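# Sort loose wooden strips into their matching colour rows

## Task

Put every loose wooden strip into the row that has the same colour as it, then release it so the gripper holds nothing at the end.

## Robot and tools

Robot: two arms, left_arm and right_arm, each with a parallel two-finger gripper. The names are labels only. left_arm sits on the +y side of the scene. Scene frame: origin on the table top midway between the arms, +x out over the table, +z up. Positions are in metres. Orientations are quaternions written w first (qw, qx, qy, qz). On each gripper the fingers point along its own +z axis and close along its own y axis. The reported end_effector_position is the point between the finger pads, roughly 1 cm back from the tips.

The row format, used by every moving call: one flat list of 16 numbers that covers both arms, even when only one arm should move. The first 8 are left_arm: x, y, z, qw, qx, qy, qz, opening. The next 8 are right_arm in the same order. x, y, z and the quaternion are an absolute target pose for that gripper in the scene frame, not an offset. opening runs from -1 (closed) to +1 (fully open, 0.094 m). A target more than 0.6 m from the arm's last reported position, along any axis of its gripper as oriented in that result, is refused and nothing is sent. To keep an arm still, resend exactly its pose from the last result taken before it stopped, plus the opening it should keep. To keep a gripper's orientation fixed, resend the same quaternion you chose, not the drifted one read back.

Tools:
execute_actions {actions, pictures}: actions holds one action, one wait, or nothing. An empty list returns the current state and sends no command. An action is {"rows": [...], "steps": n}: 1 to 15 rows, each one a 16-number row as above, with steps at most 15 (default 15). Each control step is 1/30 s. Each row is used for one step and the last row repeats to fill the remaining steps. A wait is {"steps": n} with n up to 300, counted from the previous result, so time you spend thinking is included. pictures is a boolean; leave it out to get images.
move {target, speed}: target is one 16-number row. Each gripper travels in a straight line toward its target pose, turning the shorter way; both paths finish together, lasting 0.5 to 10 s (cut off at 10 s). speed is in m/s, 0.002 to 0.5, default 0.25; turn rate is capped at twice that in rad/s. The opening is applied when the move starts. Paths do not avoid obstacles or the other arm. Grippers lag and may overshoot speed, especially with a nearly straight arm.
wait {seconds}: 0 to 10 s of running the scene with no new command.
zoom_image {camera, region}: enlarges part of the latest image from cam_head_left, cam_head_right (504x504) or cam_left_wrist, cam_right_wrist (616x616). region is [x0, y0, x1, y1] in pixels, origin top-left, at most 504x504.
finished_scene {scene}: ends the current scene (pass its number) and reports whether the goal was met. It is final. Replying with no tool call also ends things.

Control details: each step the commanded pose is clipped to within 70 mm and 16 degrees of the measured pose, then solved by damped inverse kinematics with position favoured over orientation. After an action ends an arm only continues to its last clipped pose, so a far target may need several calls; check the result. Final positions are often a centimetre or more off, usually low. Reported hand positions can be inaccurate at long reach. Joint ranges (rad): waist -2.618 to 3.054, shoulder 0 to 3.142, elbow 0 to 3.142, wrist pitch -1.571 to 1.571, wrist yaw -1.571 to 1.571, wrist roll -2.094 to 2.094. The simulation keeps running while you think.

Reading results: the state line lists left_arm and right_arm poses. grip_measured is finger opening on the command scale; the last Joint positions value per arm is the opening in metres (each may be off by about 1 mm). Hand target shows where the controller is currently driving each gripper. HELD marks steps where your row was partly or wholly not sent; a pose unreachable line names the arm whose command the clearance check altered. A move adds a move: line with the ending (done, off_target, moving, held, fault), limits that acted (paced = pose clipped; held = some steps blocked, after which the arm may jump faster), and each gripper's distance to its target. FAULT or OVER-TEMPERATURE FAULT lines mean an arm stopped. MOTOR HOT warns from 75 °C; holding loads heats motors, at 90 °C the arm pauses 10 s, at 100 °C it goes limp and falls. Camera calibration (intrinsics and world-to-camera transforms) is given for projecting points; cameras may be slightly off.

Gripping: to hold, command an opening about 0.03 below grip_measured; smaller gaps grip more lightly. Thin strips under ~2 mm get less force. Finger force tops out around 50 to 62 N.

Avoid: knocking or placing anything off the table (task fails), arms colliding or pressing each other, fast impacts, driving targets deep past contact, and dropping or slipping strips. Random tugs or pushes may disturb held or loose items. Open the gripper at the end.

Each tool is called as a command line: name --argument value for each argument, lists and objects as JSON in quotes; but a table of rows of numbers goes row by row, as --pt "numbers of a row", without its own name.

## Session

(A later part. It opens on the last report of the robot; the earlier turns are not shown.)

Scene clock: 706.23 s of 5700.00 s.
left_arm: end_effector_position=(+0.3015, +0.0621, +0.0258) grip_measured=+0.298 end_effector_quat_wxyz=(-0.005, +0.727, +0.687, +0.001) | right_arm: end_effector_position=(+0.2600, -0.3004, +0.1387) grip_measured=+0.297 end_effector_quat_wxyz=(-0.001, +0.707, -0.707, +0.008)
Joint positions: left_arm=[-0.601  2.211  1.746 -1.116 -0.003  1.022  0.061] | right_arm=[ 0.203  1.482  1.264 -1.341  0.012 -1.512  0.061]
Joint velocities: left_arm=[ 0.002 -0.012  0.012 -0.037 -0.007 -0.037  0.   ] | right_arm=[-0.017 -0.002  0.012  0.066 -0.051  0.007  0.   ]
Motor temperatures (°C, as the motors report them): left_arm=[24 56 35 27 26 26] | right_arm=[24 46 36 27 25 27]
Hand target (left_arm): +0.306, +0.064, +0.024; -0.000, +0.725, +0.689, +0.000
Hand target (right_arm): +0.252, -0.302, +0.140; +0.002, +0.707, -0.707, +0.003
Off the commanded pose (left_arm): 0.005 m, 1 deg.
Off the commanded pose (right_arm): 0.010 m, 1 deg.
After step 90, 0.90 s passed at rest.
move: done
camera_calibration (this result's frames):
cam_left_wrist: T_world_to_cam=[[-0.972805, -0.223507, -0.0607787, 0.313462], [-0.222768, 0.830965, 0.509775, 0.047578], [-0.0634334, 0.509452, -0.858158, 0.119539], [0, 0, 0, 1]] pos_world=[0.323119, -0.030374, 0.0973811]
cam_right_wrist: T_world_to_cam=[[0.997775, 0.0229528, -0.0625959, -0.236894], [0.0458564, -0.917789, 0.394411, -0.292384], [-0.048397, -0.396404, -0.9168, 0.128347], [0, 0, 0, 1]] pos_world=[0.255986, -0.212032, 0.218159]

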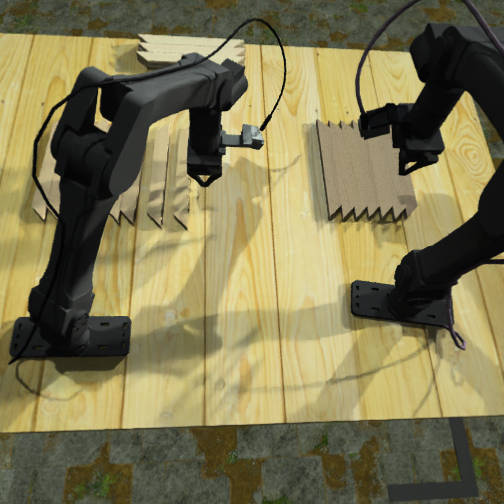

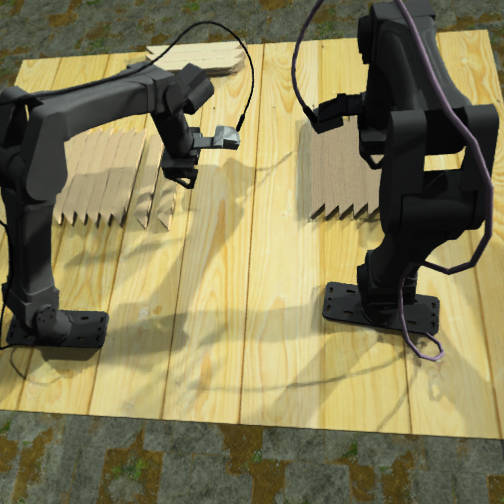

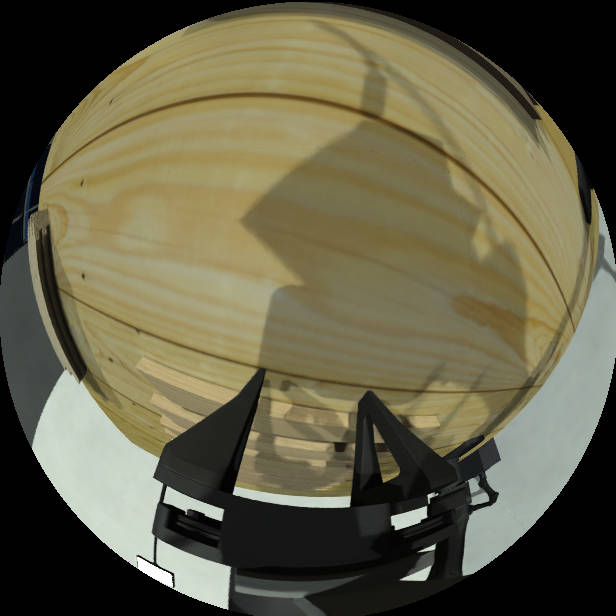

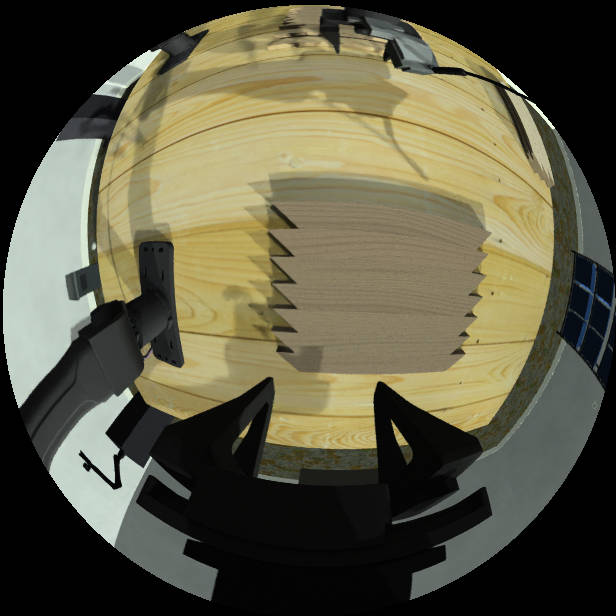

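move --target '[0.309,0.146,0.019,0,0.725,0.689,0,0.3,0.25,-0.30,0.14,0,-0.707,0.707,0,0.3]' --speed 0.025

Scene clock: 715.40 s of 5700.00 s.
left_arm: end_effector_position=(+0.3110, +0.1316, +0.0188) grip_measured=+0.298 end_effector_quat_wxyz=(+0.006, +0.733, +0.680, -0.006) | right_arm: end_effector_position=(+0.2598, -0.3004, +0.1387) grip_measured=+0.297 end_effector_quat_wxyz=(-0.000, +0.708, -0.707, +0.008)
Joint positions: left_arm=[-0.434  2.1    1.541 -1.003  0.015  1.208  0.061] | right_arm=[ 0.203  1.482  1.264 -1.342  0.012 -1.514  0.061]
Joint velocities: left_arm=[-0.007 -0.012 -0.017  0.007 -0.051  0.095  0.   ] | right_arm=[-0.007 -0.012 -0.012 -0.051  0.022  0.051 -0.001]
Motor temperatures (°C, as the motors report them): left_arm=[24 58 35 27 26 26] | right_arm=[24 44 35 27 25 27]
Hand target (left_arm): +0.311, +0.146, +0.019; -0.002, +0.725, +0.689, +0.001
Hand target (right_arm): +0.250, -0.300, +0.140; +0.000, +0.707, -0.707, +0.000
Off the commanded pose (left_arm): 0.015 m, 2 deg.
Off the commanded pose (right_arm): 0.010 m, 1 deg.
After step 90, 2.57 s passed at rest.
move: off_target (left_arm)
camera_calibration (this result's frames):
cam_left_wrist: T_world_to_cam=[[-0.97642, -0.206827, -0.0618601, 0.336781], [-0.210391, 0.847487, 0.487341, -0.0100314], [-0.0483693, 0.488864, -0.871018, 0.0770276], [0, 0, 0, 1]] pos_world=[0.330455, 0.0405007, 0.0928145]
cam_right_wrist: T_world_to_cam=[[0.99766, 0.0256118, -0.0633867, -0.235767], [0.0486185, -0.917633, 0.394445, -0.293059], [-0.0480632, -0.396603, -0.916731, 0.128175], [0, 0, 0, 1]] pos_world=[0.255624, -0.212048, 0.218154]

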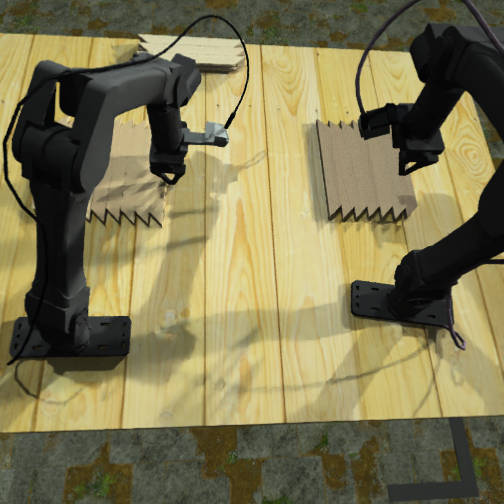

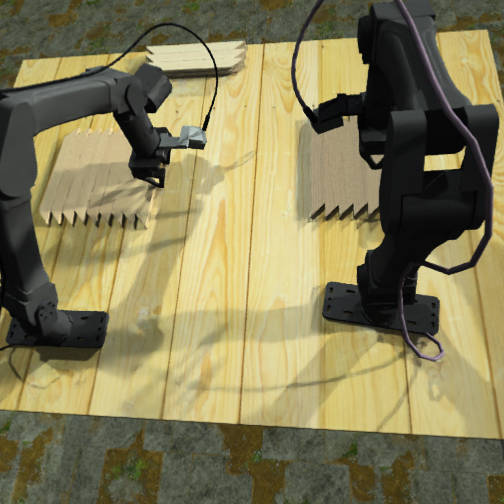

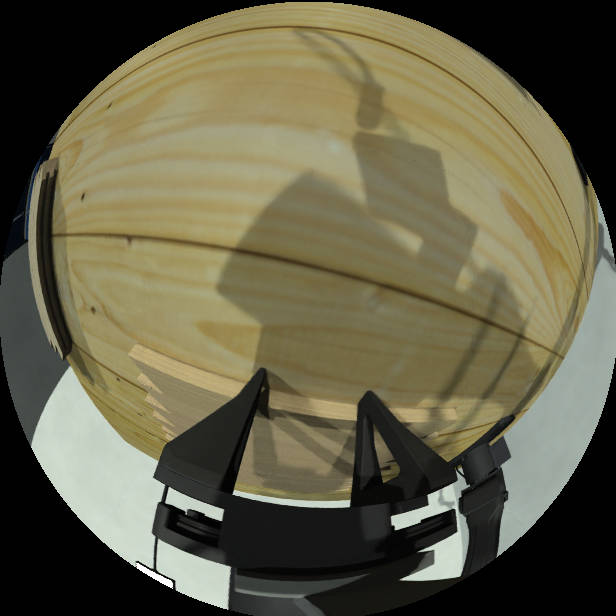

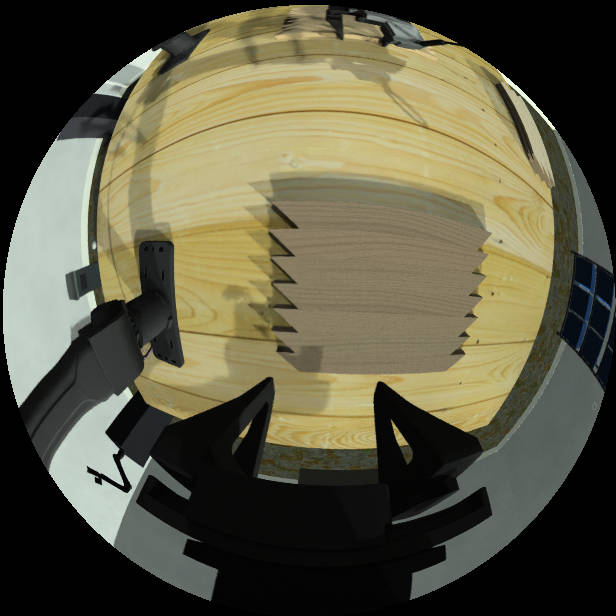

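Seems stalled flush. Back off and lift to inspect.

move --target '[0.308,0.10,0.028,0,0.725,0.689,0,0.3,0.25,-0.30,0.14,0,-0.707,0.707,0,0.3]' --speed 0.06

move --target '[0.28,0.07,0.14,0,0.725,0.689,0,0.3,0.25,-0.30,0.14,0,-0.707,0.707,0,0.3]' --speed 0.25

zoom_image --camera "cam_head_right" --region '[30,110,210,250]'

zoom_image --camera "cam_head_left" --region '[280,100,440,240]'

Scene clock: 725.50 s of 5700.00 s.
left_arm: end_effector_position=(+0.3045, +0.1039, +0.0237) grip_measured=+0.298 end_effector_quat_wxyz=(-0.001, +0.724, +0.690, -0.004) | right_arm: end_effector_position=(+0.2597, -0.3004, +0.1387) grip_measured=+0.297 end_effector_quat_wxyz=(-0.000, +0.708, -0.707, +0.008)
Joint positions: left_arm=[-0.507  2.132  1.611 -1.055  0.008  1.109  0.061] | right_arm=[ 0.203  1.482  1.264 -1.342  0.012 -1.514  0.061]
Joint velocities: left_arm=[-0.017  0.002 -0.012  0.022 -0.007  0.037 -0.001] | right_arm=[-0.007  0.002 -0.012 -0.095 -0.022 -0.007 -0.001]
Motor temperatures (°C, as the motors report them): left_arm=[24 59 34 27 26 26] | right_arm=[24 44 35 27 25 27]
Hand target (left_arm): +0.307, +0.100, +0.028; +0.001, +0.725, +0.689, -0.000
Hand target (right_arm): +0.250, -0.300, +0.140; +0.000, +0.707, -0.707, -0.000
Off the commanded pose (left_arm): 0.007 m, 1 deg.
Off the commanded pose (right_arm): 0.010 m, 1 deg.
After step 90, 6.03 s passed at rest.
move: done
camera_calibration (this result's frames):
cam_left_wrist: T_world_to_cam=[[-0.971095, -0.232065, -0.0558632, 0.325803], [-0.228364, 0.835157, 0.500362, 0.0161241], [-0.0694621, 0.498656, -0.864012, 0.0997337], [0, 0, 0, 1]] pos_world=[0.326996, 0.0124087, 0.0963037]
cam_right_wrist: T_world_to_cam=[[0.997636, 0.0256104, -0.0637672, -0.235614], [0.0487687, -0.917624, 0.394446, -0.293096], [-0.0484124, -0.396624, -0.916704, 0.128249], [0, 0, 0, 1]] pos_world=[0.255559, -0.212051, 0.218152]

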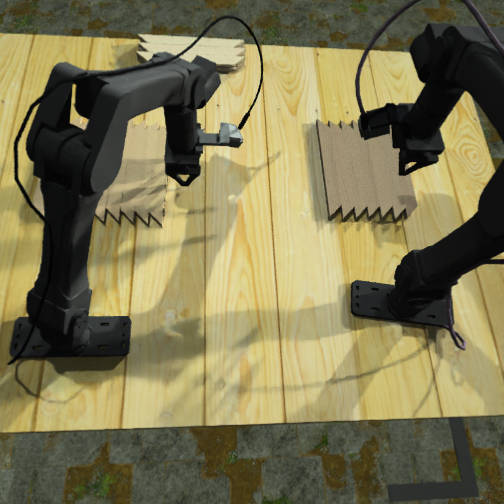

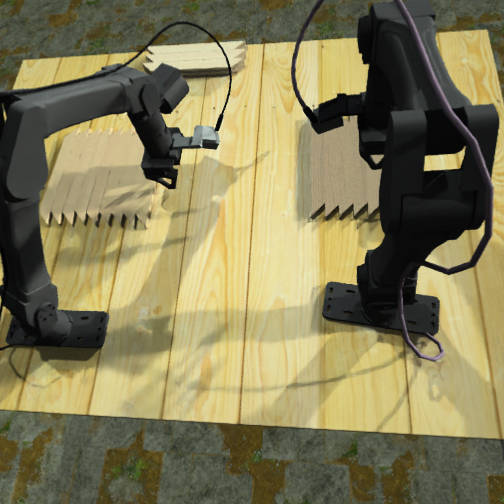

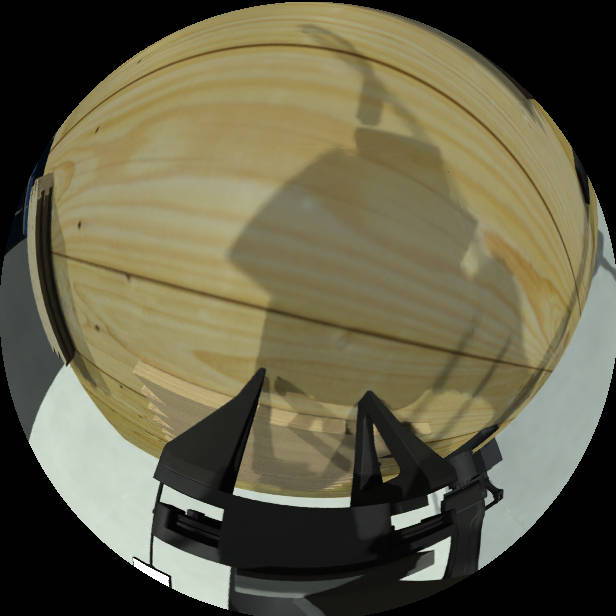

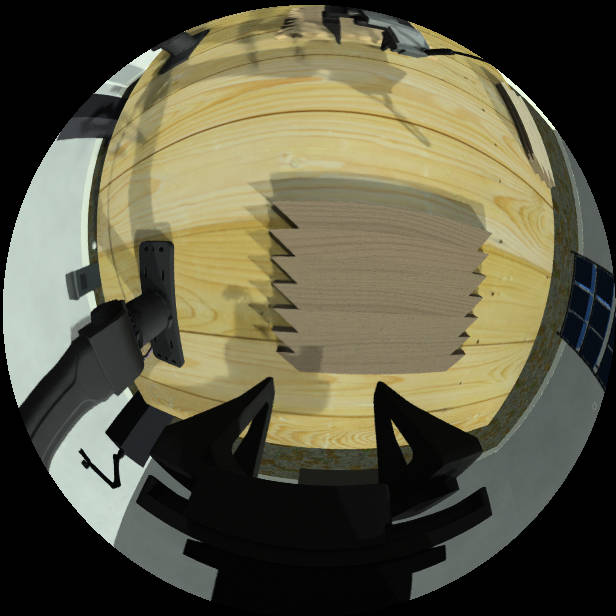

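Scene clock: 726.73 s of 5700.00 s.
left_arm: end_effector_position=(+0.2768, +0.0732, +0.1327) grip_measured=+0.298 end_effector_quat_wxyz=(-0.005, +0.725, +0.689, -0.004) | right_arm: end_effector_position=(+0.2597, -0.3004, +0.1387) grip_measured=+0.297 end_effector_quat_wxyz=(-0.000, +0.708, -0.707, +0.008)
Joint positions: left_arm=[-0.609  2.073  1.956 -1.465  0.007  1.008  0.061] | right_arm=[ 0.203  1.482  1.264 -1.342  0.012 -1.514  0.061]
Joint velocities: left_arm=[ 0.012 -0.012  0.002  0.022 -0.022 -0.022 -0.   ] | right_arm=[-0.022  0.007 -0.007 -0.095  0.051  0.051 -0.001]
Motor temperatures (°C, as the motors report them): left_arm=[24 59 34 27 26 26] | right_arm=[24 43 35 27 25 27]
Hand target (left_arm): +0.277, +0.071, +0.140; +0.001, +0.725, +0.689, -0.001
Hand target (right_arm): +0.250, -0.300, +0.140; +0.000, +0.707, -0.707, +0.000
Off the commanded pose (left_arm): 0.009 m, 1 deg.
Off the commanded pose (right_arm): 0.010 m, 1 deg.
move: done
camera_calibration (this result's frames):
cam_left_wrist: T_world_to_cam=[[-0.971788, -0.229943, -0.052488, 0.297495], [-0.224446, 0.833196, 0.505379, -0.0207547], [-0.0724758, 0.502902, -0.861299, 0.207448], [0, 0, 0, 1]] pos_world=[0.299478, -0.0186265, 0.204779]
cam_right_wrist: T_world_to_cam=[[0.997636, 0.0256104, -0.0637672, -0.235614], [0.0487687, -0.917624, 0.394446, -0.293096], [-0.0484124, -0.396624, -0.916704, 0.128249], [0, 0, 0, 1]] pos_world=[0.255559, -0.212051, 0.218152]

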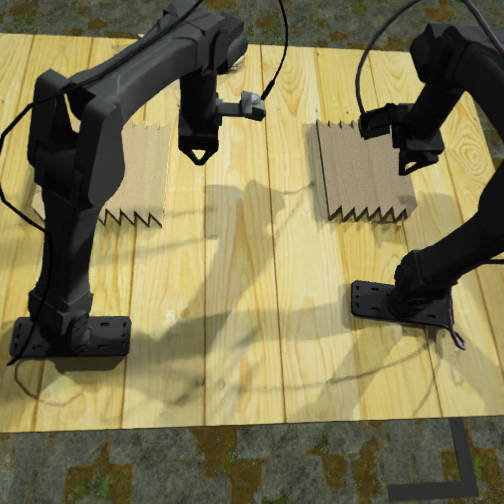

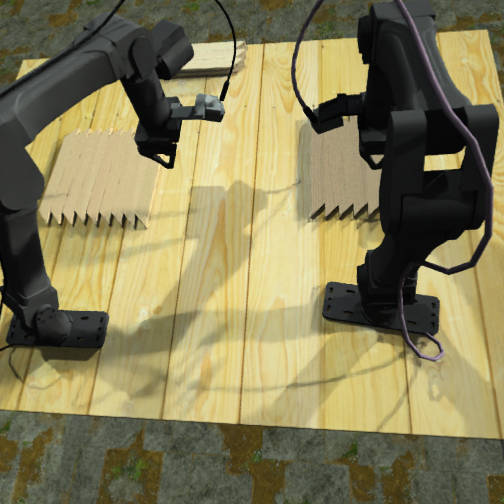

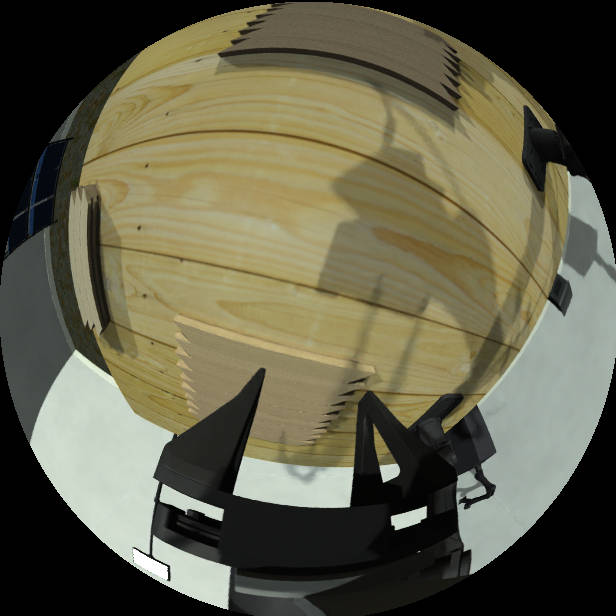

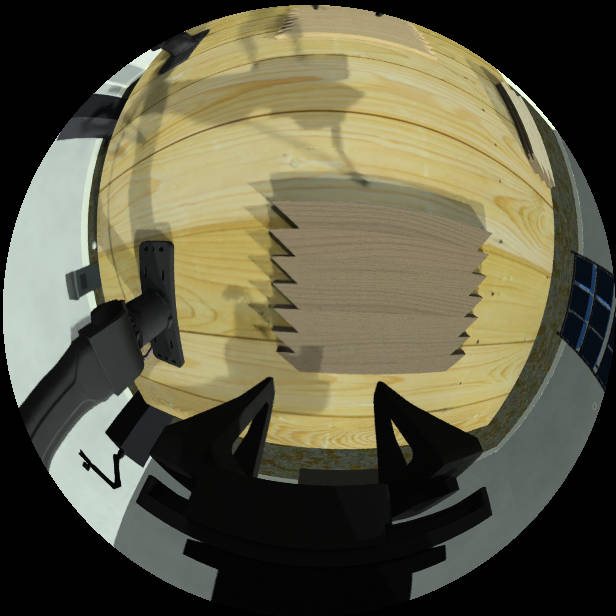

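Region (30, 110, 210, 250) of cam_head_right's 504x504 image, scaled by 2.800, with more detail than that image has.

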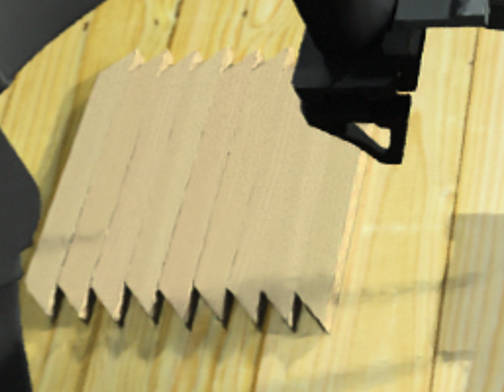

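Region (280, 100, 440, 240) of cam_head_left's 504x504 image, scaled by 3.150, with more detail than that image has; it fills the top 441 rows of this view, and the rest is white.

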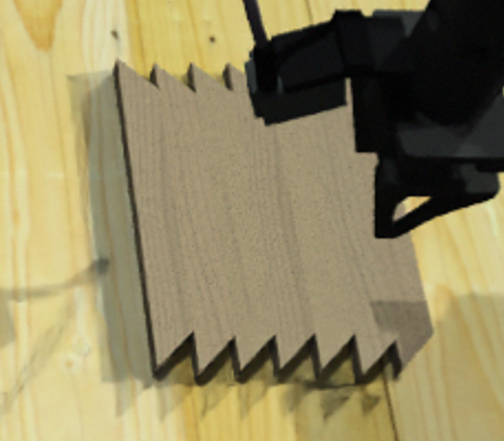

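Both rows are flush and aligned.

finished_scene --scene 2

The scene is finished: the task was done.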